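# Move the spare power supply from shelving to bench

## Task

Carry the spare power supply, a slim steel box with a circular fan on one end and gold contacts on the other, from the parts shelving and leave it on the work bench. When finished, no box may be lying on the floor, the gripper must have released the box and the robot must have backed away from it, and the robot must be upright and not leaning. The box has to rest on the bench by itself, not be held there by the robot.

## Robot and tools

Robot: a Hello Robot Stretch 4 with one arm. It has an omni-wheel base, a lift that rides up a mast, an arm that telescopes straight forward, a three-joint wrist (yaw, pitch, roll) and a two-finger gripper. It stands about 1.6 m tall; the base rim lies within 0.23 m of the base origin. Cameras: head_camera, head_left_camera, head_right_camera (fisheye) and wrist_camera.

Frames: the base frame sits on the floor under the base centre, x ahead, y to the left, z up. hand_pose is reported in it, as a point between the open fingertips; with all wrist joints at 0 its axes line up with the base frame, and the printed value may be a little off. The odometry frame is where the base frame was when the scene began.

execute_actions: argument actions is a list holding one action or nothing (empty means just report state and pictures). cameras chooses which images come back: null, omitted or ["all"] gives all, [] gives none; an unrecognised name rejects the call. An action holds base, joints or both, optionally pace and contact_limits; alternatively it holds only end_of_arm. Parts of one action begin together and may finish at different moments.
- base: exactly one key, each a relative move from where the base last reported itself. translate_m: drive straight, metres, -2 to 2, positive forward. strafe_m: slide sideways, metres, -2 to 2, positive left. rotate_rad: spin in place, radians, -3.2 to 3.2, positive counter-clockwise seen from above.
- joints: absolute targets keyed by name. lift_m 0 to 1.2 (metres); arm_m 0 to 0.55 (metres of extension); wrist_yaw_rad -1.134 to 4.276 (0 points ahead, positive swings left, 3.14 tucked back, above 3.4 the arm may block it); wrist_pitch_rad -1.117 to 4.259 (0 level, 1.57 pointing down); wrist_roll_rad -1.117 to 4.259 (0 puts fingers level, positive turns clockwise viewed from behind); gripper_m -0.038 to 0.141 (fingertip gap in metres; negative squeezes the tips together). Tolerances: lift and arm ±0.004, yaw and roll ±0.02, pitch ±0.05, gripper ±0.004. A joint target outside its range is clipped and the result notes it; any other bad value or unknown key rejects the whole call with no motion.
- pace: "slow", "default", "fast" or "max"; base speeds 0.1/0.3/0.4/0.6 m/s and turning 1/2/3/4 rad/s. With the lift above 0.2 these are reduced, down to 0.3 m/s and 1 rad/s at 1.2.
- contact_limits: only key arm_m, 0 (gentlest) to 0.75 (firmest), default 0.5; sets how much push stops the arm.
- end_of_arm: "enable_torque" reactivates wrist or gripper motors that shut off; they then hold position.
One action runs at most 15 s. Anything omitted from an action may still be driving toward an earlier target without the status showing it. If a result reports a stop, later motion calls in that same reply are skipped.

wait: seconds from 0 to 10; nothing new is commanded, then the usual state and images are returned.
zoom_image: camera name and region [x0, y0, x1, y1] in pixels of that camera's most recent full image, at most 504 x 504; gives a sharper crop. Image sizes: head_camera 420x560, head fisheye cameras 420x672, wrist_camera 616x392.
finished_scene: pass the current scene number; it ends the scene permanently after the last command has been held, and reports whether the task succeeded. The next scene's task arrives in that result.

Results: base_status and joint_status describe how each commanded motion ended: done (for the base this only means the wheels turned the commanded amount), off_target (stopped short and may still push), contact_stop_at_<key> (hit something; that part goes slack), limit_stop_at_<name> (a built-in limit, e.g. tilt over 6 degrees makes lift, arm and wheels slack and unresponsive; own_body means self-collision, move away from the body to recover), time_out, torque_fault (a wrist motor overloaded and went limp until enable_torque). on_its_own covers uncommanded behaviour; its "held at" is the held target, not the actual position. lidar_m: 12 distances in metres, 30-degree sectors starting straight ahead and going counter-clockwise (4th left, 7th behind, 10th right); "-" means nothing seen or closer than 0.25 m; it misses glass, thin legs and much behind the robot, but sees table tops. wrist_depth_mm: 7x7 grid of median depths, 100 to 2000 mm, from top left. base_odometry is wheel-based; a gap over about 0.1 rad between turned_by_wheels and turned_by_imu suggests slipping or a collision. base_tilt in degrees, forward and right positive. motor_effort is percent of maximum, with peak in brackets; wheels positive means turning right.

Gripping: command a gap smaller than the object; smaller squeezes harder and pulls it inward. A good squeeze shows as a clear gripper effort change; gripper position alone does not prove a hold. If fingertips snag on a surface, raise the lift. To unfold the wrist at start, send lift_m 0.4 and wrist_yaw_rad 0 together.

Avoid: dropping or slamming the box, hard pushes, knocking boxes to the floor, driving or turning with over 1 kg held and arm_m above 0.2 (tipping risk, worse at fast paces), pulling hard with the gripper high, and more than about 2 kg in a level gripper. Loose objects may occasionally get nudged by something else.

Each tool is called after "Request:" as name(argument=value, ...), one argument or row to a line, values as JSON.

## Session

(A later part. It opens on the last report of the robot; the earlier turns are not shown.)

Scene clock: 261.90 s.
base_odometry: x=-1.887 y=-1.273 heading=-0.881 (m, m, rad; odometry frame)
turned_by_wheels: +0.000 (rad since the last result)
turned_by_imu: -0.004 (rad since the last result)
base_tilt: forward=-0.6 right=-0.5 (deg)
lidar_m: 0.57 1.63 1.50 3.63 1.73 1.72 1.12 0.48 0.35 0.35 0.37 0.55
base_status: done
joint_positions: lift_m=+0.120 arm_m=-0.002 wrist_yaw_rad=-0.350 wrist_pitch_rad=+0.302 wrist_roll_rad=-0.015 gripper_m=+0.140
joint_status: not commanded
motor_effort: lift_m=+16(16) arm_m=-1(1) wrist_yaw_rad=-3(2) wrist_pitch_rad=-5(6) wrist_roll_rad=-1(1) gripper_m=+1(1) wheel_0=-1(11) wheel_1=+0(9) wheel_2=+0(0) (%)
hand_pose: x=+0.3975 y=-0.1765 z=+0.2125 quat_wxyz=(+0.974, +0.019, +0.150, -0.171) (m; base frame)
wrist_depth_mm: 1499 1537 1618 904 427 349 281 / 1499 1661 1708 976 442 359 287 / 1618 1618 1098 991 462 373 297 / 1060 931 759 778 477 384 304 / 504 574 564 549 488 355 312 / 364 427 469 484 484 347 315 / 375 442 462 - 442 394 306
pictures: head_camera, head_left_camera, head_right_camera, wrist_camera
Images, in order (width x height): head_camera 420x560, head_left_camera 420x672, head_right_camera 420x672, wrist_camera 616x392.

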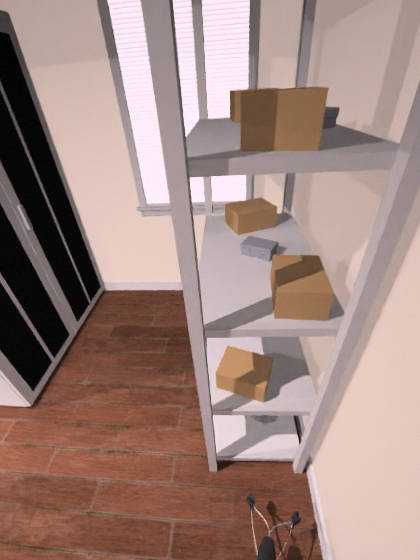

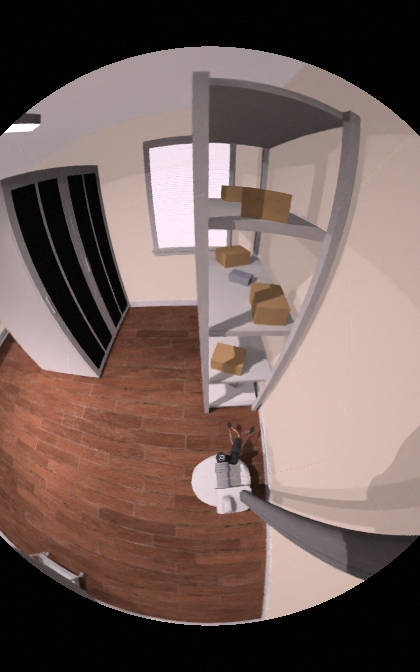

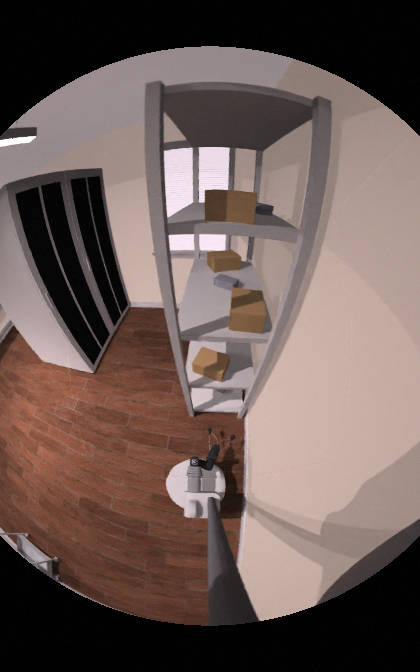

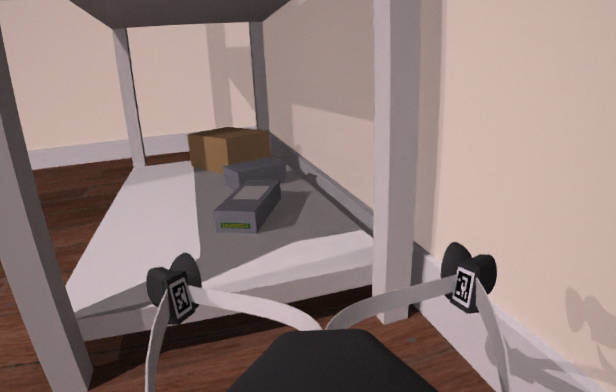

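Request:
execute_actions(
  actions=[
    {"base": {"strafe_m": 0.14}, "joints": {"wrist_yaw_rad": 0.0, "wrist_pitch_rad": 0.6, "lift_m": 0.135}},
  ],
  cameras=[],
)

Request:
execute_actions(
  actions=[
    {"base": {"rotate_rad": -0.32}},
  ],
)

Scene clock: 340.53 s.
base_odometry: x=-1.779 y=-1.184 heading=-0.881 (m, m, rad; odometry frame)
turned_by_wheels: +0.000 (rad since the last result)
turned_by_imu: -0.001 (rad since the last result)
base_tilt: forward=-0.7 right=-0.4 (deg)
lidar_m: 0.59 1.46 1.39 3.46 1.70 1.61 1.57 0.67 0.49 0.49 0.54 0.63
base_status: done
joint_positions: lift_m=+0.135 arm_m=-0.002 wrist_yaw_rad=+0.000 wrist_pitch_rad=+0.601 wrist_roll_rad=-0.015 gripper_m=+0.140
joint_status: all done
motor_effort: lift_m=+23(23) arm_m=-1(1) wrist_yaw_rad=-1(6) wrist_pitch_rad=-3(1) wrist_roll_rad=+0(1) gripper_m=-1(1) wheel_0=+1(8) wheel_1=-1(6) wheel_2=+0(1) (%)
hand_pose: x=+0.4066 y=-0.0875 z=+0.1497 quat_wxyz=(+0.955, -0.007, +0.296, +0.002) (m; base frame)
wrist_depth_mm: 1499 1618 1537 627 917 854 691 / 1118 1060 991 634 707 640 654 / 768 741 715 480 521 508 504 / 585 574 554 462 459 452 466 / 473 469 462 449 449 436 430 / 392 382 366 379 359 349 366 / 347 336 345 - 338 324 324
pictures: none
No camera images: the call's "cameras" was empty. Leave "cameras" out to get every camera's image.

Scene clock: 341.60 s.
base_odometry: x=-1.779 y=-1.184 heading=-1.201 (m, m, rad; odometry frame)
turned_by_wheels: -0.320 (rad since the last result)
turned_by_imu: -0.319 (rad since the last result)
base_tilt: forward=-0.5 right=-0.5 (deg)
lidar_m: 0.59 2.04 1.40 1.75 3.30 1.63 1.67 1.00 0.56 0.48 0.49 0.59
base_status: done
joint_positions: lift_m=+0.135 arm_m=-0.002 wrist_yaw_rad=+0.000 wrist_pitch_rad=+0.601 wrist_roll_rad=-0.015 gripper_m=+0.140
joint_status: not commanded
motor_effort: lift_m=+23(23) arm_m=-1(2) wrist_yaw_rad=-1(1) wrist_pitch_rad=-3(2) wrist_roll_rad=+0(1) gripper_m=-3(0) wheel_0=+0(4) wheel_1=+0(6) wheel_2=+0(6) (%)
hand_pose: x=+0.4066 y=-0.0875 z=+0.1497 quat_wxyz=(+0.955, -0.007, +0.296, +0.002) (m; base frame)
wrist_depth_mm: 306 1430 1025 931 699 421 375 / 1025 723 750 668 668 455 394 / 768 384 549 530 525 484 404 / 580 452 492 525 535 504 402 / 473 449 466 455 445 433 407 / 394 379 366 375 359 353 364 / 347 338 347 - 336 325 325
pictures: head_camera, head_left_camera, head_right_camera, wrist_camera
Images, in order (width x height): head_camera 420x560, head_left_camera 420x672, head_right_camera 420x672, wrist_camera 616x392.

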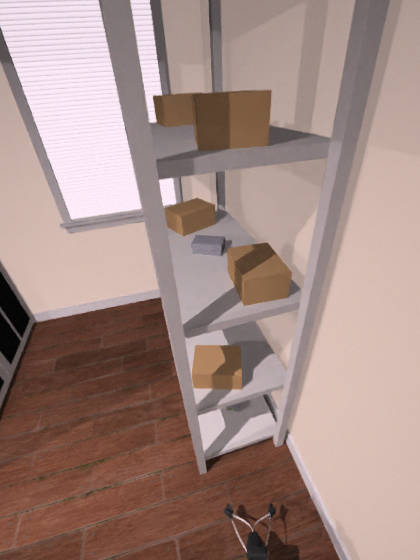

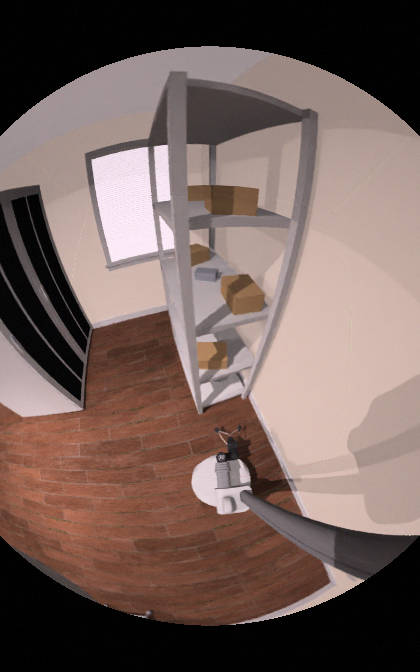

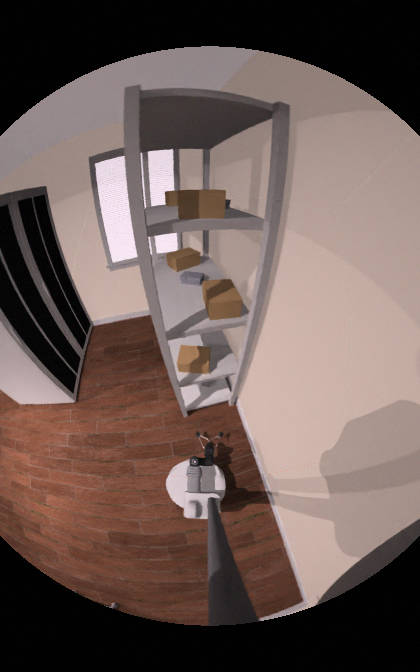

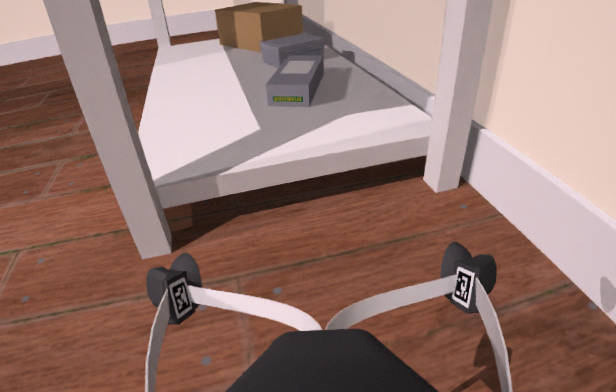

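Request:
zoom_image(
  camera="wrist_camera",
  region=[200, 0, 400, 140],
)

Region (200, 0, 400, 140) of wrist_camera's 616x392 image, scaled by 2.520; it fills the top 353 rows of this view, and the rest is white.

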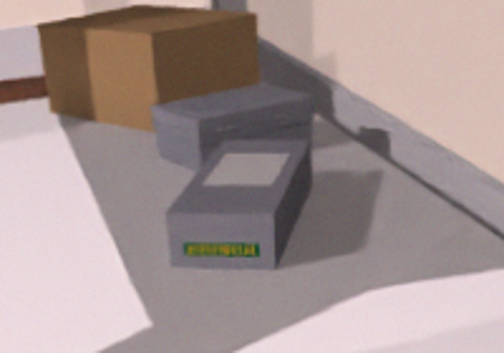

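Request:
execute_actions(
  actions=[
    {"base": {"strafe_m": 0.025}},
  ],
  cameras=[],
)

Request:
execute_actions(
  actions=[
    {"base": {"translate_m": 0.25}},
  ],
)

Scene clock: 356.43 s.
base_odometry: x=-1.756 y=-1.175 heading=-1.201 (m, m, rad; odometry frame)
turned_by_wheels: +0.000 (rad since the last result)
turned_by_imu: -0.002 (rad since the last result)
base_tilt: forward=-0.4 right=-0.4 (deg)
lidar_m: 0.58 2.01 1.36 1.77 3.30 1.63 1.68 1.01 0.61 0.52 0.49 0.61
base_status: done
joint_positions: lift_m=+0.135 arm_m=-0.002 wrist_yaw_rad=+0.000 wrist_pitch_rad=+0.601 wrist_roll_rad=-0.015 gripper_m=+0.140
joint_status: not commanded
motor_effort: lift_m=+23(23) arm_m=-1(1) wrist_yaw_rad=+0(1) wrist_pitch_rad=-4(3) wrist_roll_rad=+0(0) gripper_m=+3(1) wheel_0=+0(6) wheel_1=-1(4) wheel_2=+0(0) (%)
hand_pose: x=+0.4066 y=-0.0875 z=+0.1497 quat_wxyz=(+0.955, -0.007, +0.296, +0.002) (m; base frame)
wrist_depth_mm: 1499 1060 1060 931 759 436 404 / 1118 347 759 661 676 466 418 / 759 496 544 525 535 496 427 / 585 525 477 521 539 508 427 / 473 452 459 455 445 436 415 / 394 382 368 377 357 351 364 / 345 336 345 - 334 324 324
pictures: none
No camera images: the call's "cameras" was empty. Leave "cameras" out to get every camera's image.

Scene clock: 358.73 s.
base_odometry: x=-1.666 y=-1.408 heading=-1.201 (m, m, rad; odometry frame)
turned_by_wheels: +0.000 (rad since the last result)
turned_by_imu: +0.001 (rad since the last result)
base_tilt: forward=-0.5 right=-0.3 (deg)
lidar_m: 0.34 0.34 1.28 1.28 3.73 1.85 1.91 0.89 0.53 0.46 0.46 0.44
base_status: done
joint_positions: lift_m=+0.135 arm_m=-0.002 wrist_yaw_rad=+0.000 wrist_pitch_rad=+0.601 wrist_roll_rad=-0.015 gripper_m=+0.140
joint_status: not commanded
motor_effort: lift_m=+23(23) arm_m=-1(1) wrist_yaw_rad=-2(2) wrist_pitch_rad=-3(3) wrist_roll_rad=+0(0) gripper_m=-3(1) wheel_0=+1(8) wheel_1=+0(4) wheel_2=+1(9) (%)
hand_pose: x=+0.4066 y=-0.0875 z=+0.1497 quat_wxyz=(+0.955, -0.007, +0.296, +0.002) (m; base frame)
wrist_depth_mm: 1336 1336 831 866 640 427 342 / 1118 904 741 627 640 449 353 / 768 591 549 473 521 466 368 / 580 439 433 421 410 407 379 / 477 355 351 349 342 334 301 / 322 290 281 287 307 349 324 / 241 263 271 - 338 324 324
pictures: head_camera, head_left_camera, head_right_camera, wrist_camera
Images, in order (width x height): head_camera 420x560, head_left_camera 420x672, head_right_camera 420x672, wrist_camera 616x392.

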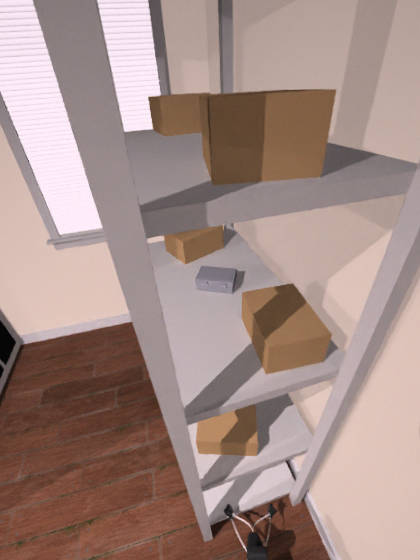

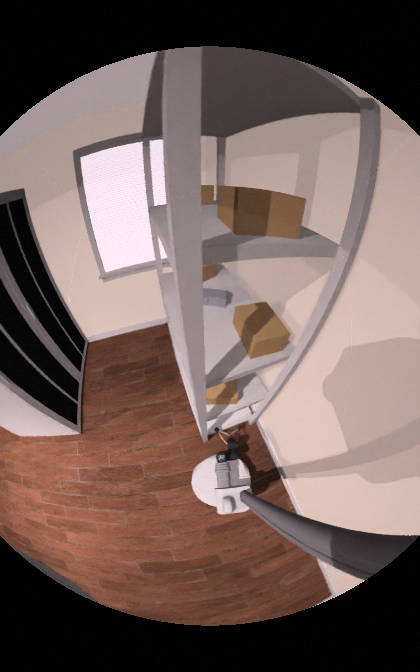

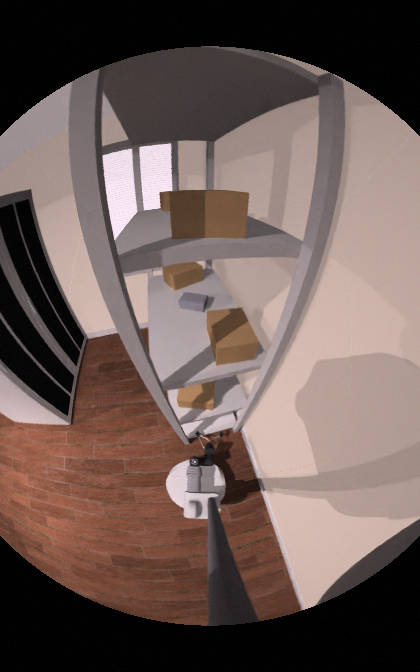

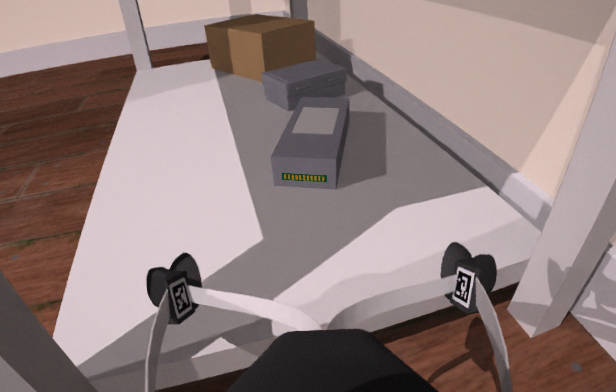

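Request:
execute_actions(
  actions=[
    {"joints": {"arm_m": 0.13, "lift_m": 0.12}, "contact_limits": {"arm_m": 0.25}},
  ],
)

Scene clock: 363.87 s.
base_odometry: x=-1.666 y=-1.408 heading=-1.201 (m, m, rad; odometry frame)
turned_by_wheels: +0.000 (rad since the last result)
turned_by_imu: -0.002 (rad since the last result)
base_tilt: forward=-0.5 right=-0.4 (deg)
lidar_m: 0.34 0.34 1.29 1.29 3.72 1.85 1.93 0.92 0.54 0.46 0.46 0.44
base_status: not commanded
joint_positions: lift_m=+0.120 arm_m=+0.129 wrist_yaw_rad=+0.000 wrist_pitch_rad=+0.602 wrist_roll_rad=-0.015 gripper_m=+0.140
joint_status: all done
motor_effort: lift_m=+15(21) arm_m=+5(5) wrist_yaw_rad=-1(0) wrist_pitch_rad=-1(4) wrist_roll_rad=+0(0) gripper_m=-2(3) wheel_0=+1(1) wheel_1=-1(1) wheel_2=+1(1) (%)
contact_limits: arm_m 0.25
hand_pose: x=+0.5378 y=-0.0874 z=+0.1352 quat_wxyz=(+0.955, -0.007, +0.296, +0.002) (m; base frame)
wrist_depth_mm: 1182 1255 683 788 580 387 306 / 1078 759 654 535 591 407 317 / 732 525 508 433 484 421 332 / 508 407 402 325 389 379 340 / 336 334 329 304 320 312 324 / 282 273 262 268 257 251 260 / 248 242 247 - 240 232 -
pictures: head_camera, head_left_camera, head_right_camera, wrist_camera
Images, in order (width x height): head_camera 420x560, head_left_camera 420x672, head_right_camera 420x672, wrist_camera 616x392.

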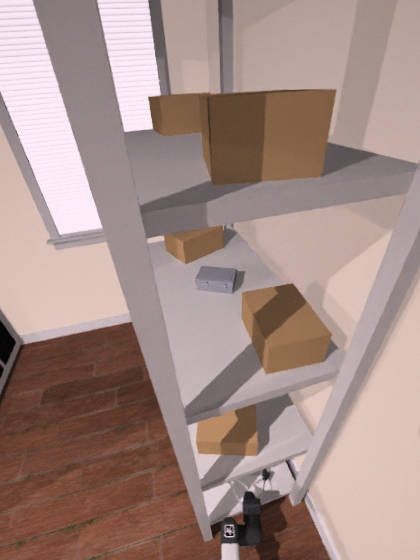

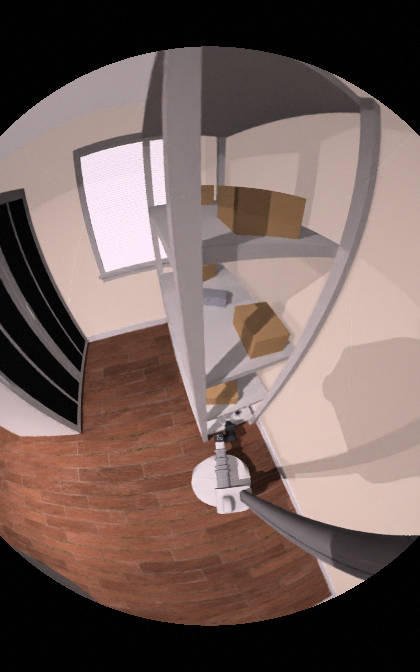

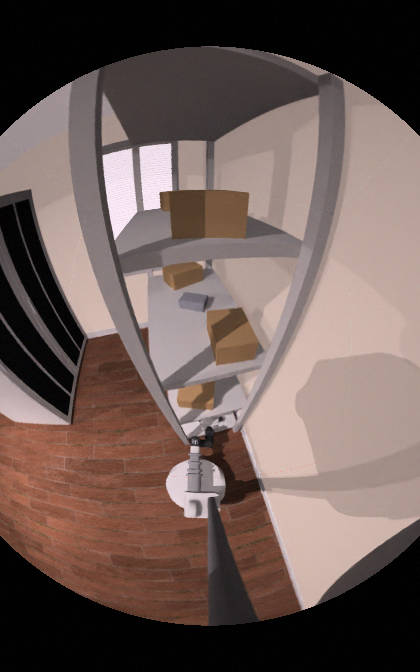

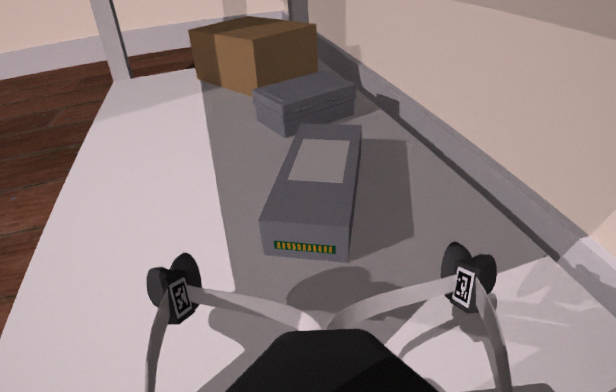

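Request:
zoom_image(
  camera="head_camera",
  region=[170, 440, 330, 560],
)

Region (170, 440, 330, 560) of head_camera's 420x560 image, scaled by 3.150, with more detail than that image has; it fills the top 378 rows of this view, and the rest is white.

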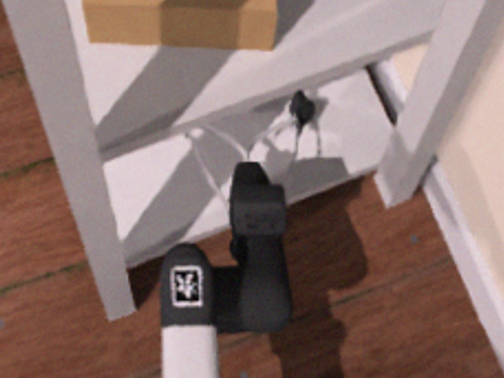

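Request:
execute_actions(
  actions=[
    {"joints": {"arm_m": 0.255, "lift_m": 0.108}, "contact_limits": {"arm_m": 0.25}, "pace": "slow"},
  ],
  cameras=["head_camera", "wrist_camera"],
)

Scene clock: 374.37 s.
base_odometry: x=-1.666 y=-1.408 heading=-1.201 (m, m, rad; odometry frame)
turned_by_wheels: +0.000 (rad since the last result)
turned_by_imu: -0.002 (rad since the last result)
base_tilt: forward=-0.5 right=-0.4 (deg)
lidar_m: 0.33 0.33 1.29 1.29 3.73 1.86 1.91 0.92 0.53 0.45 0.45 0.45
base_status: not commanded
joint_positions: lift_m=+0.108 arm_m=+0.254 wrist_yaw_rad=+0.000 wrist_pitch_rad=+0.602 wrist_roll_rad=-0.015 gripper_m=+0.140
joint_status: all done
motor_effort: lift_m=+15(15) arm_m=+5(6) wrist_yaw_rad=-2(2) wrist_pitch_rad=-2(5) wrist_roll_rad=+0(0) gripper_m=+0(3) wheel_0=+0(1) wheel_1=+0(1) wheel_2=+1(1) (%)
contact_limits: arm_m 0.25
hand_pose: x=+0.6628 y=-0.0874 z=+0.1233 quat_wxyz=(+0.955, -0.007, +0.296, +0.002) (m; base frame)
wrist_depth_mm: 854 1160 574 707 517 347 - / 946 691 530 549 539 362 287 / 627 496 459 402 462 382 297 / 394 387 379 314 349 355 307 / 319 317 312 251 291 296 301 / 265 258 220 208 224 237 248 / 235 229 227 - 227 220 -
pictures: head_camera, wrist_camera
Images, in order (width x height): head_camera 420x560, wrist_camera 616x392.

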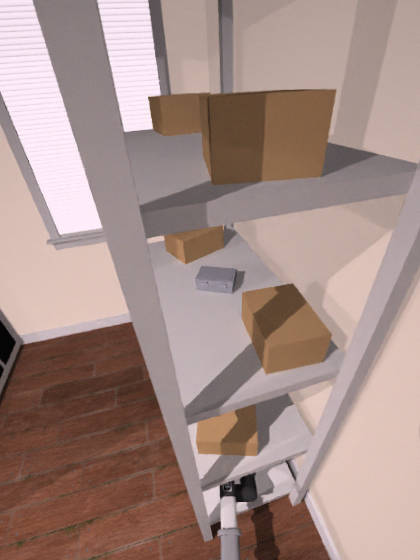

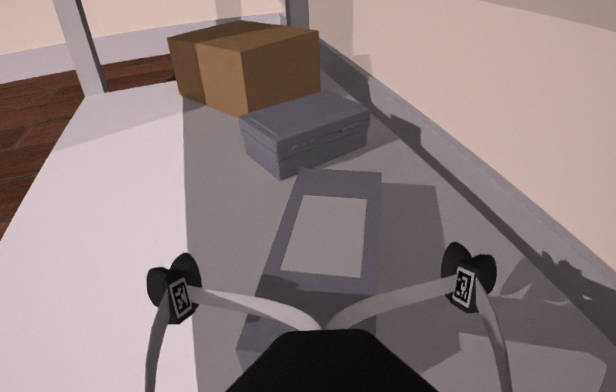

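Request:
execute_actions(
  actions=[
    {"joints": {"gripper_m": 0.025}},
  ],
  cameras=["wrist_camera"],
)

Scene clock: 381.00 s.
base_odometry: x=-1.666 y=-1.408 heading=-1.201 (m, m, rad; odometry frame)
turned_by_wheels: +0.000 (rad since the last result)
turned_by_imu: -0.002 (rad since the last result)
base_tilt: forward=-0.5 right=-0.4 (deg)
lidar_m: 0.34 0.34 1.29 1.31 3.74 1.84 1.93 0.90 0.52 0.45 0.46 0.44
base_status: not commanded
joint_positions: lift_m=+0.108 arm_m=+0.254 wrist_yaw_rad=+0.000 wrist_pitch_rad=+0.607 wrist_roll_rad=-0.015 gripper_m=+0.026
joint_status: all done
motor_effort: lift_m=+17(17) arm_m=+5(5) wrist_yaw_rad=-2(6) wrist_pitch_rad=-18(17) wrist_roll_rad=-1(1) gripper_m=-26(25) wheel_0=+1(0) wheel_1=+0(1) wheel_2=+1(1) (%)
hand_pose: x=+0.6621 y=-0.0874 z=+0.1219 quat_wxyz=(+0.954, -0.007, +0.299, +0.002) (m; base frame)
wrist_depth_mm: 1060 1160 549 707 517 347 - / 917 661 530 525 535 359 286 / 564 488 445 394 449 375 298 / 387 377 368 296 343 355 309 / 310 310 304 242 251 290 294 / 260 260 187 207 202 230 243 / 230 225 224 - 224 215 -
pictures: wrist_camera
Images, in order (width x height): wrist_camera 616x392.

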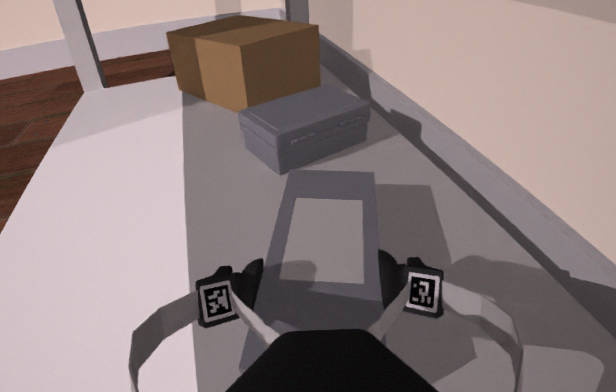

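Request:
execute_actions(
  actions=[
    {"joints": {"lift_m": 0.14}, "pace": "slow"},
  ],
  cameras=["wrist_camera"],
)

Scene clock: 383.43 s.
base_odometry: x=-1.666 y=-1.408 heading=-1.201 (m, m, rad; odometry frame)
turned_by_wheels: +0.000 (rad since the last result)
turned_by_imu: -0.001 (rad since the last result)
base_tilt: forward=-0.4 right=-0.5 (deg)
lidar_m: 0.33 0.31 1.30 1.30 3.73 1.84 1.93 0.89 0.53 0.45 0.44 0.45
base_status: not commanded
joint_positions: lift_m=+0.139 arm_m=+0.254 wrist_yaw_rad=+0.000 wrist_pitch_rad=+0.608 wrist_roll_rad=-0.015 gripper_m=+0.026
joint_status: all done
motor_effort: lift_m=+25(26) arm_m=+4(4) wrist_yaw_rad=-2(1) wrist_pitch_rad=-22(23) wrist_roll_rad=-1(0) gripper_m=-26(26) wheel_0=+1(0) wheel_1=+0(0) wheel_2=+1(1) (%)
hand_pose: x=+0.6619 y=-0.0874 z=+0.1529 quat_wxyz=(+0.954, -0.007, +0.299, +0.002) (m; base frame)
wrist_depth_mm: 1078 1138 1160 732 521 347 - / 1008 960 530 580 559 362 286 / 750 549 530 424 504 379 298 / 455 427 421 407 407 382 310 / 355 351 349 262 290 336 309 / 300 300 187 207 201 267 296 / 264 256 256 - 255 245 -
pictures: wrist_camera
Images, in order (width x height): wrist_camera 616x392.

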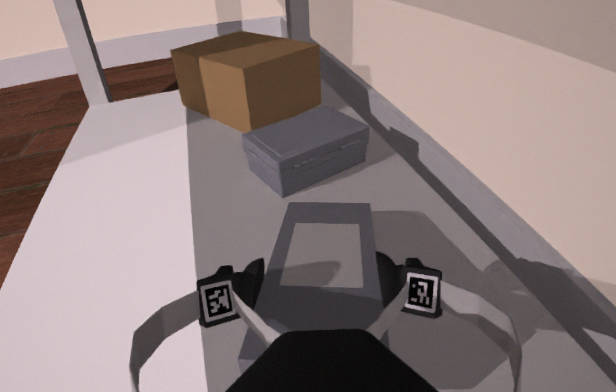

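Request:
execute_actions(
  actions=[
    {"joints": {"lift_m": 0.108}, "pace": "slow"},
  ],
  cameras=[],
)

Request:
execute_actions(
  actions=[
    {"joints": {"gripper_m": 0.11}},
  ],
  cameras=[],
)

Request:
execute_actions(
  actions=[
    {"joints": {"arm_m": 0.29}, "contact_limits": {"arm_m": 0.25}, "pace": "slow"},
  ],
  cameras=["head_camera", "wrist_camera"],
)

Scene clock: 391.40 s.
base_odometry: x=-1.666 y=-1.408 heading=-1.201 (m, m, rad; odometry frame)
turned_by_wheels: +0.000 (rad since the last result)
turned_by_imu: -0.002 (rad since the last result)
base_tilt: forward=-0.6 right=-0.3 (deg)
lidar_m: 0.34 0.33 1.28 1.29 3.74 1.83 1.92 0.94 0.53 0.47 0.44 0.44
base_status: not commanded
joint_positions: lift_m=+0.108 arm_m=+0.254 wrist_yaw_rad=+0.000 wrist_pitch_rad=+0.605 wrist_roll_rad=-0.015 gripper_m=+0.026
joint_status: all done
motor_effort: lift_m=+16(25) arm_m=+5(5) wrist_yaw_rad=-2(1) wrist_pitch_rad=-13(23) wrist_roll_rad=+1(0) gripper_m=-24(25) wheel_0=+0(0) wheel_1=+0(0) wheel_2=+1(1) (%)
hand_pose: x=+0.6624 y=-0.0875 z=+0.1224 quat_wxyz=(+0.955, -0.007, +0.298, +0.002) (m; base frame)
wrist_depth_mm: 831 1138 564 707 517 343 - / 931 676 530 539 539 364 287 / 574 492 452 399 455 379 300 / 387 379 375 300 345 355 309 / 315 312 309 247 254 293 296 / 264 263 187 211 203 232 245 / 234 225 227 - 225 216 -
pictures: none
No camera images: the call's "cameras" was empty. Leave "cameras" out to get every camera's image.

Scene clock: 393.10 s.
base_odometry: x=-1.666 y=-1.408 heading=-1.201 (m, m, rad; odometry frame)
turned_by_wheels: +0.000 (rad since the last result)
turned_by_imu: -0.001 (rad since the last result)
base_tilt: forward=-0.5 right=-0.4 (deg)
lidar_m: 0.33 0.34 1.28 1.29 3.73 1.84 1.93 0.91 0.54 0.46 0.44 0.43
base_status: not commanded
joint_positions: lift_m=+0.108 arm_m=+0.254 wrist_yaw_rad=+0.000 wrist_pitch_rad=+0.601 wrist_roll_rad=-0.016 gripper_m=+0.110
joint_status: all done
motor_effort: lift_m=+16(16) arm_m=+4(5) wrist_yaw_rad=-2(1) wrist_pitch_rad=-3(12) wrist_roll_rad=+1(1) gripper_m=-2(23) wheel_0=+1(1) wheel_1=+0(0) wheel_2=+1(1) (%)
hand_pose: x=+0.6630 y=-0.0875 z=+0.1232 quat_wxyz=(+0.955, -0.007, +0.296, +0.002) (m; base frame)
wrist_depth_mm: 842 1138 574 707 512 349 - / 960 691 535 549 535 362 286 / 621 496 462 402 459 379 297 / 394 389 377 314 349 357 306 / 320 317 314 251 283 297 301 / 266 266 207 213 204 242 248 / 235 228 228 - 227 218 -
pictures: none
No camera images: the call's "cameras" was empty. Leave "cameras" out to get every camera's image.

Scene clock: 394.57 s.
base_odometry: x=-1.666 y=-1.408 heading=-1.201 (m, m, rad; odometry frame)
turned_by_wheels: +0.000 (rad since the last result)
turned_by_imu: -0.001 (rad since the last result)
base_tilt: forward=-0.6 right=-0.5 (deg)
lidar_m: 0.34 0.33 1.29 1.29 3.72 1.85 1.93 0.91 0.55 0.45 0.45 0.44
base_status: not commanded
joint_positions: lift_m=+0.108 arm_m=+0.289 wrist_yaw_rad=+0.000 wrist_pitch_rad=+0.601 wrist_roll_rad=-0.016 gripper_m=+0.110
joint_status: all done
motor_effort: lift_m=+16(16) arm_m=+5(5) wrist_yaw_rad=-1(2) wrist_pitch_rad=-3(4) wrist_roll_rad=+0(0) gripper_m=-2(1) wheel_0=+1(1) wheel_1=+0(1) wheel_2=+1(1) (%)
contact_limits: arm_m 0.25
hand_pose: x=+0.6978 y=-0.0875 z=+0.1232 quat_wxyz=(+0.955, -0.007, +0.296, +0.002) (m; base frame)
wrist_depth_mm: 615 1118 574 699 496 336 - / 878 904 484 530 530 351 277 / 585 500 466 379 455 370 287 / 397 384 377 349 362 347 298 / 319 315 310 252 256 298 296 / 265 266 214 212 205 241 247 / 234 228 229 - 227 218 -
pictures: head_camera, wrist_camera
Images, in order (width x height): head_camera 420x560, wrist_camera 616x392.

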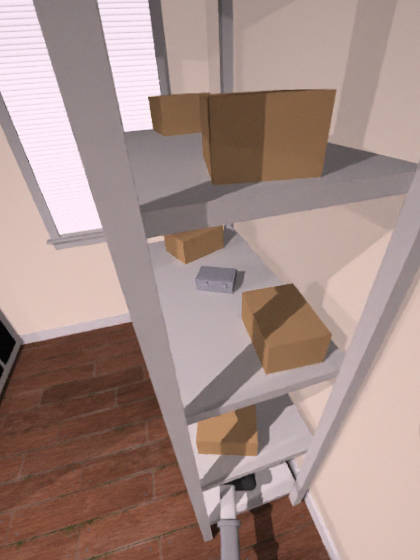

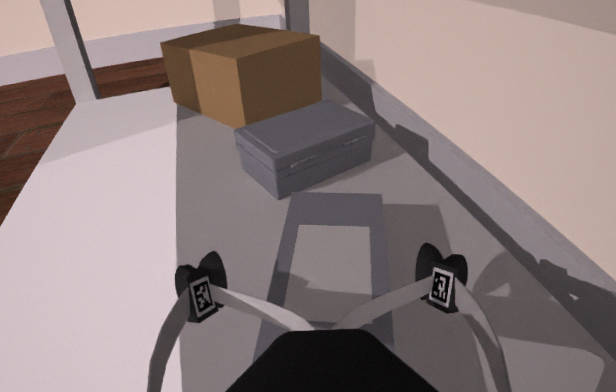

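Request:
execute_actions(
  actions=[
    {"joints": {"gripper_m": 0.015}},
  ],
  cameras=[],
)

Request:
execute_actions(
  actions=[
    {"joints": {"lift_m": 0.145}, "pace": "slow"},
  ],
  cameras=["wrist_camera"],
)

Scene clock: 400.93 s.
base_odometry: x=-1.666 y=-1.408 heading=-1.201 (m, m, rad; odometry frame)
turned_by_wheels: +0.000 (rad since the last result)
turned_by_imu: -0.002 (rad since the last result)
base_tilt: forward=-0.4 right=-0.5 (deg)
lidar_m: 0.34 0.34 1.30 1.29 3.74 1.86 1.92 0.91 0.54 0.46 0.46 0.44
base_status: not commanded
joint_positions: lift_m=+0.108 arm_m=+0.289 wrist_yaw_rad=+0.000 wrist_pitch_rad=+0.609 wrist_roll_rad=-0.015 gripper_m=+0.016
joint_status: all done
on_its_own: wrist_pitch_rad is at rest, and its effort (-25) is outside its rest range (-23 to +23)
motor_effort: lift_m=+18(18) arm_m=+5(5) wrist_yaw_rad=-1(3) wrist_pitch_rad=-25(25) wrist_roll_rad=+1(1) gripper_m=-28(31) wheel_0=+0(1) wheel_1=-1(0) wheel_2=+0(1) (%)
hand_pose: x=+0.6967 y=-0.0875 z=+0.1213 quat_wxyz=(+0.954, -0.007, +0.300, +0.002) (m; base frame)
wrist_depth_mm: 609 1098 525 676 500 336 - / 878 654 492 512 525 351 276 / 521 480 442 368 439 368 290 / 379 375 364 291 351 343 298 / 309 306 303 239 257 289 293 / 258 259 185 204 198 175 241 / 229 222 224 - 222 213 -
pictures: none
No camera images: the call's "cameras" was empty. Leave "cameras" out to get every camera's image.

Scene clock: 402.07 s.
base_odometry: x=-1.666 y=-1.408 heading=-1.201 (m, m, rad; odometry frame)
turned_by_wheels: +0.000 (rad since the last result)
turned_by_imu: +0.000 (rad since the last result)
base_tilt: forward=-0.5 right=-0.4 (deg)
lidar_m: 0.32 0.34 1.29 1.28 3.72 1.86 1.92 0.91 0.54 0.46 0.44 0.44
base_status: not commanded
joint_positions: lift_m=+0.144 arm_m=+0.289 wrist_yaw_rad=+0.000 wrist_pitch_rad=+0.609 wrist_roll_rad=-0.015 gripper_m=+0.016
joint_status: all done
on_its_own: wrist_pitch_rad is at rest, and its effort (-25) is outside its rest range (-23 to +23)
motor_effort: lift_m=+26(26) arm_m=+5(5) wrist_yaw_rad=-1(1) wrist_pitch_rad=-25(26) wrist_roll_rad=+0(0) gripper_m=-29(29) wheel_0=+0(0) wheel_1=-1(1) wheel_2=+1(1) (%)
hand_pose: x=+0.6967 y=-0.0875 z=+0.1575 quat_wxyz=(+0.954, -0.007, +0.300, +0.002) (m; base frame)
wrist_depth_mm: 609 1118 1160 723 500 336 - / 1008 991 508 539 539 351 277 / 715 559 517 421 492 368 289 / 442 436 424 290 410 379 300 / 359 355 355 240 256 342 307 / 303 304 185 205 199 175 291 / 267 259 260 - 259 250 -
pictures: wrist_camera
Images, in order (width x height): wrist_camera 616x392.

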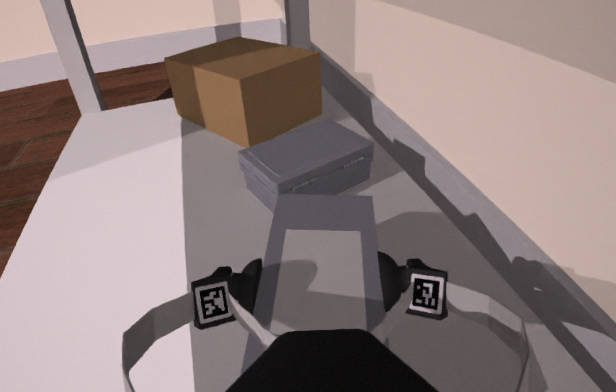

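Request:
execute_actions(
  actions=[
    {"joints": {"arm_m": 0.03}},
  ],
)

Scene clock: 406.07 s.
base_odometry: x=-1.666 y=-1.408 heading=-1.201 (m, m, rad; odometry frame)
turned_by_wheels: +0.000 (rad since the last result)
turned_by_imu: -0.002 (rad since the last result)
base_tilt: forward=-0.5 right=-0.5 (deg)
lidar_m: 0.34 0.34 1.30 1.30 3.73 1.84 1.92 0.92 0.54 0.45 0.46 0.45
base_status: not commanded
joint_positions: lift_m=+0.144 arm_m=+0.031 wrist_yaw_rad=+0.000 wrist_pitch_rad=+0.610 wrist_roll_rad=-0.015 gripper_m=+0.016
joint_status: all done
on_its_own: wrist_pitch_rad is at rest, and its effort (-25) is outside its rest range (-23 to +23)
motor_effort: lift_m=+26(26) arm_m=-5(6) wrist_yaw_rad=-1(3) wrist_pitch_rad=-25(28) wrist_roll_rad=+1(0) gripper_m=-28(28) wheel_0=+0(0) wheel_1=-1(0) wheel_2=+1(0) (%)
hand_pose: x=+0.4383 y=-0.0874 z=+0.1575 quat_wxyz=(+0.954, -0.007, +0.300, +0.002) (m; base frame)
wrist_depth_mm: 1255 1308 798 820 627 424 330 / 1078 866 732 615 621 439 345 / 768 585 549 530 525 455 362 / 591 439 433 291 415 410 370 / 455 364 357 240 256 338 332 / 327 304 185 205 198 175 301 / 271 262 263 - 309 327 319
pictures: head_camera, head_left_camera, head_right_camera, wrist_camera
Images, in order (width x height): head_camera 420x560, head_left_camera 420x672, head_right_camera 420x672, wrist_camera 616x392.

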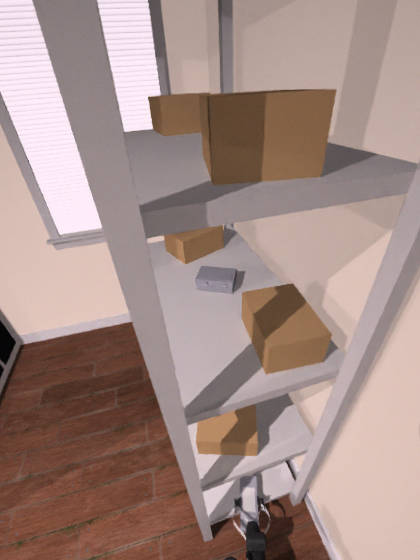

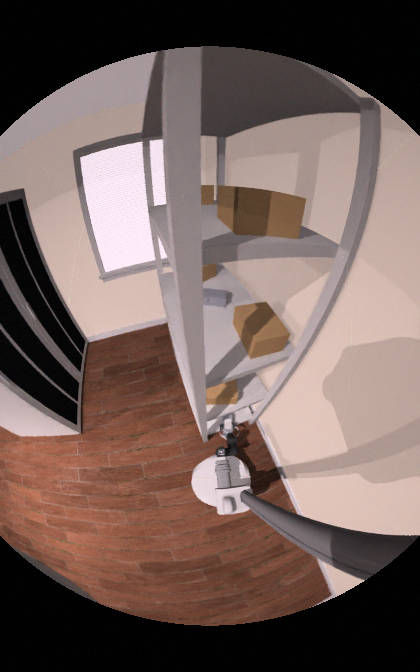

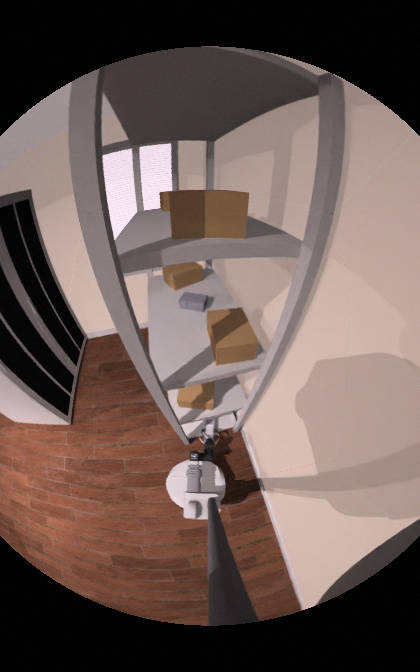

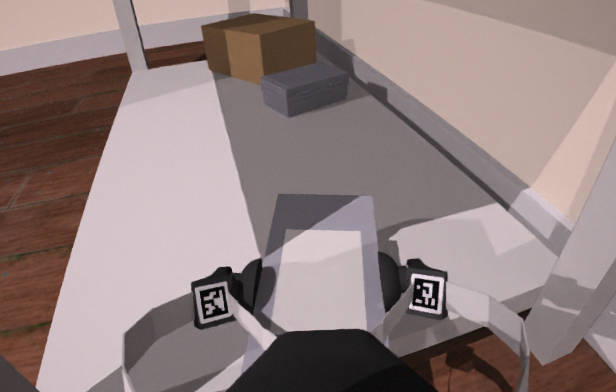

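Request:
execute_actions(
  actions=[
    {"base": {"translate_m": -0.36}, "pace": "fast"},
  ],
  cameras=[],
)

Request:
execute_actions(
  actions=[
    {"base": {"rotate_rad": 1.81}, "joints": {"lift_m": 0.2}},
  ],
)

Scene clock: 432.23 s.
base_odometry: x=-1.796 y=-1.072 heading=-1.201 (m, m, rad; odometry frame)
turned_by_wheels: +0.000 (rad since the last result)
turned_by_imu: -0.004 (rad since the last result)
base_tilt: forward=-0.4 right=-0.6 (deg)
lidar_m: 0.69 2.06 1.41 1.99 3.11 1.52 1.57 1.09 0.64 0.54 0.54 0.65
base_status: done
joint_positions: lift_m=+0.144 arm_m=+0.031 wrist_yaw_rad=+0.000 wrist_pitch_rad=+0.610 wrist_roll_rad=-0.015 gripper_m=+0.016
joint_status: not commanded
on_its_own: wrist_pitch_rad is at rest, and its effort (-25) is outside its rest range (-23 to +23)
motor_effort: lift_m=+26(26) arm_m=-5(5) wrist_yaw_rad=-3(1) wrist_pitch_rad=-25(25) wrist_roll_rad=+1(0) gripper_m=-27(28) wheel_0=-1(6) wheel_1=+0(10) wheel_2=-2(12) (%)
hand_pose: x=+0.4383 y=-0.0874 z=+0.1575 quat_wxyz=(+0.954, -0.007, +0.300, +0.002) (m; base frame)
wrist_depth_mm: 1537 1138 1098 976 788 492 421 / 1078 904 750 723 699 525 439 / 759 699 554 574 603 554 442 / 585 580 539 290 535 525 452 / 477 469 466 240 257 442 433 / 399 399 185 206 198 175 368 / 351 342 342 - 340 327 329
pictures: none
No camera images: the call's "cameras" was empty. Leave "cameras" out to get every camera's image.

Scene clock: 434.43 s.
base_odometry: x=-1.796 y=-1.072 heading=+0.609 (m, m, rad; odometry frame)
turned_by_wheels: +1.810 (rad since the last result)
turned_by_imu: +1.800 (rad since the last result)
base_tilt: forward=-0.5 right=-0.3 (deg)
lidar_m: 3.45 1.66 1.51 1.56 0.79 0.57 0.54 0.56 0.76 0.68 1.49 1.42
base_status: done
joint_positions: lift_m=+0.199 arm_m=+0.031 wrist_yaw_rad=+0.000 wrist_pitch_rad=+0.609 wrist_roll_rad=-0.015 gripper_m=+0.016
joint_status: all done
on_its_own: wrist_pitch_rad is at rest, and its effort (-25) is outside its rest range (-23 to +23)
motor_effort: lift_m=+25(27) arm_m=-5(5) wrist_yaw_rad=-3(8) wrist_pitch_rad=-25(26) wrist_roll_rad=+1(1) gripper_m=-28(27) wheel_0=-1(8) wheel_1=+0(6) wheel_2=+1(7) (%)
hand_pose: x=+0.4384 y=-0.0874 z=+0.2127 quat_wxyz=(+0.954, -0.007, +0.300, +0.002) (m; base frame)
wrist_depth_mm: - 1983 1808 1661 1576 1464 1160 / 1255 1205 1138 1078 1060 1042 1042 / 891 866 842 809 788 788 768 / 683 676 654 291 627 615 609 / 554 554 544 241 257 521 504 / 466 466 185 205 198 175 433 / 413 399 399 - 397 382 384
pictures: head_camera, head_left_camera, head_right_camera, wrist_camera
Images, in order (width x height): head_camera 420x560, head_left_camera 420x672, head_right_camera 420x672, wrist_camera 616x392.

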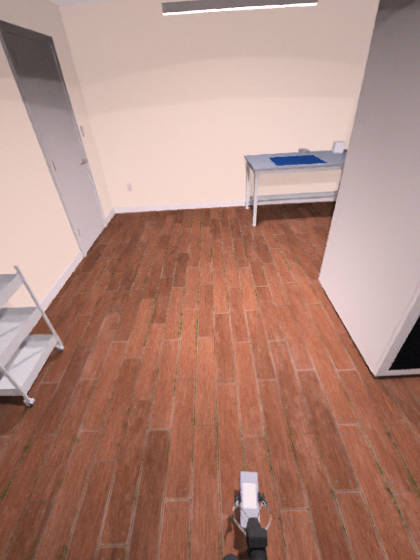

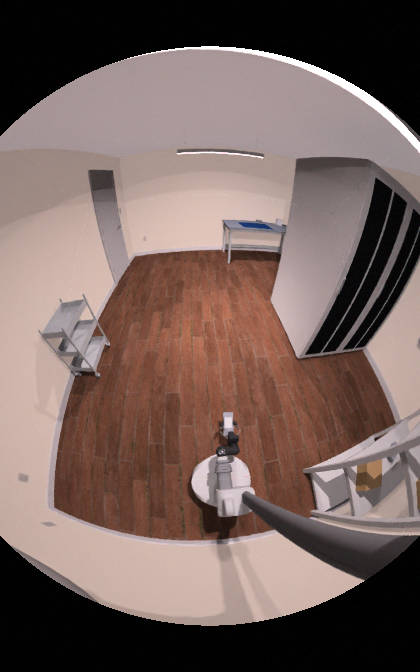

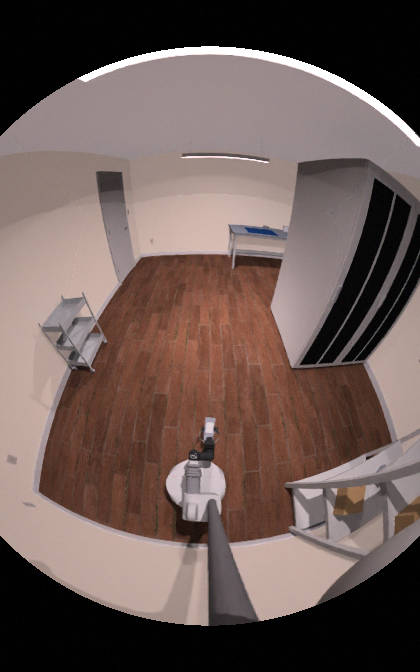

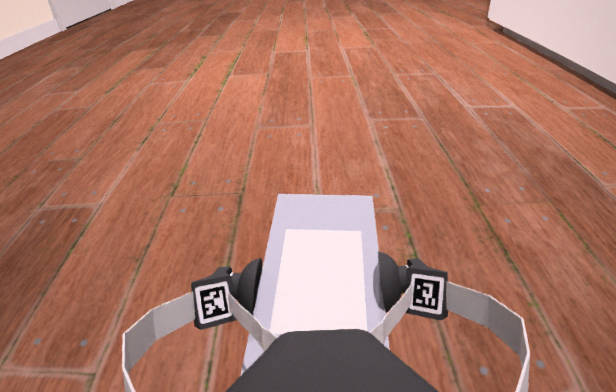

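Request:
execute_actions(
  actions=[
    {"base": {"translate_m": 2.0}, "joints": {"lift_m": 0.85}, "pace": "fast"},
  ],
)

Scene clock: 450.57 s.
base_odometry: x=-0.155 y=+0.071 heading=+0.609 (m, m, rad; odometry frame)
turned_by_wheels: +0.000 (rad since the last result)
turned_by_imu: +0.009 (rad since the last result)
base_tilt: forward=-0.3 right=-0.6 (deg)
lidar_m: 2.07 2.15 1.64 1.57 1.30 2.27 2.55 2.15 0.99 0.95 1.98 1.48
base_status: done
joint_positions: lift_m=+0.849 arm_m=+0.031 wrist_yaw_rad=+0.000 wrist_pitch_rad=+0.609 wrist_roll_rad=-0.015 gripper_m=+0.016
joint_status: all done
motor_effort: lift_m=+25(28) arm_m=-4(5) wrist_yaw_rad=-2(3) wrist_pitch_rad=-23(29) wrist_roll_rad=+0(0) gripper_m=-29(29) wheel_0=+0(7) wheel_1=+0(9) wheel_2=+1(13) (%)
hand_pose: x=+0.4383 y=-0.0874 z=+0.8626 quat_wxyz=(+0.954, -0.007, +0.300, +0.002) (m; base frame)
wrist_depth_mm: 1808 1808 1808 1756 1756 1182 1078 / 1863 1921 1921 1921 1921 1983 1921 / - - - - - 1921 1983 / 1863 1808 1756 291 1661 1661 1618 / 1464 1499 1464 241 256 1397 1336 / 1255 1229 185 205 198 175 1138 / 1098 1078 1078 - 1078 1042 1025
pictures: head_camera, head_left_camera, head_right_camera, wrist_camera
Images, in order (width x height): head_camera 420x560, head_left_camera 420x672, head_right_camera 420x672, wrist_camera 616x392.

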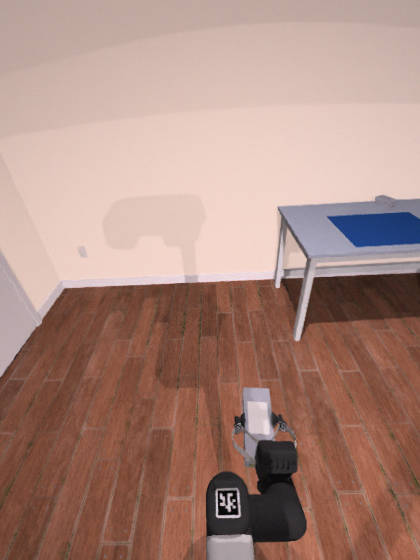

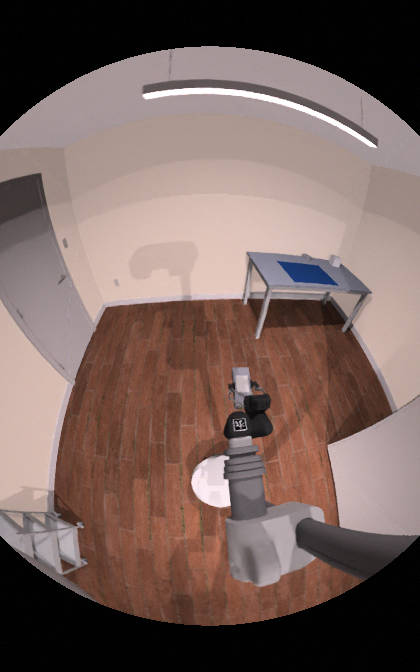

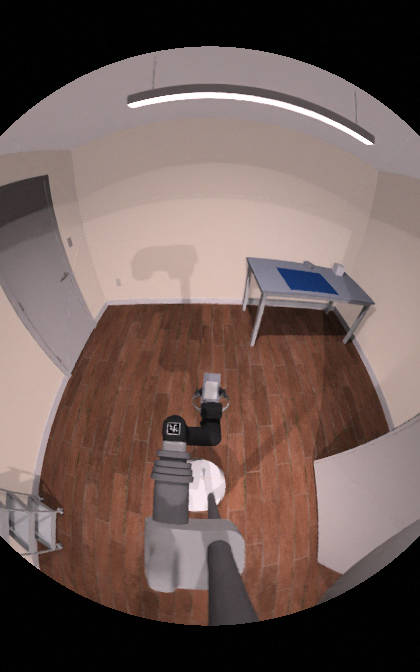

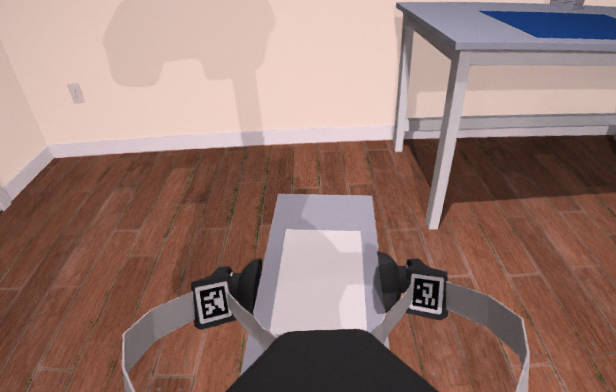

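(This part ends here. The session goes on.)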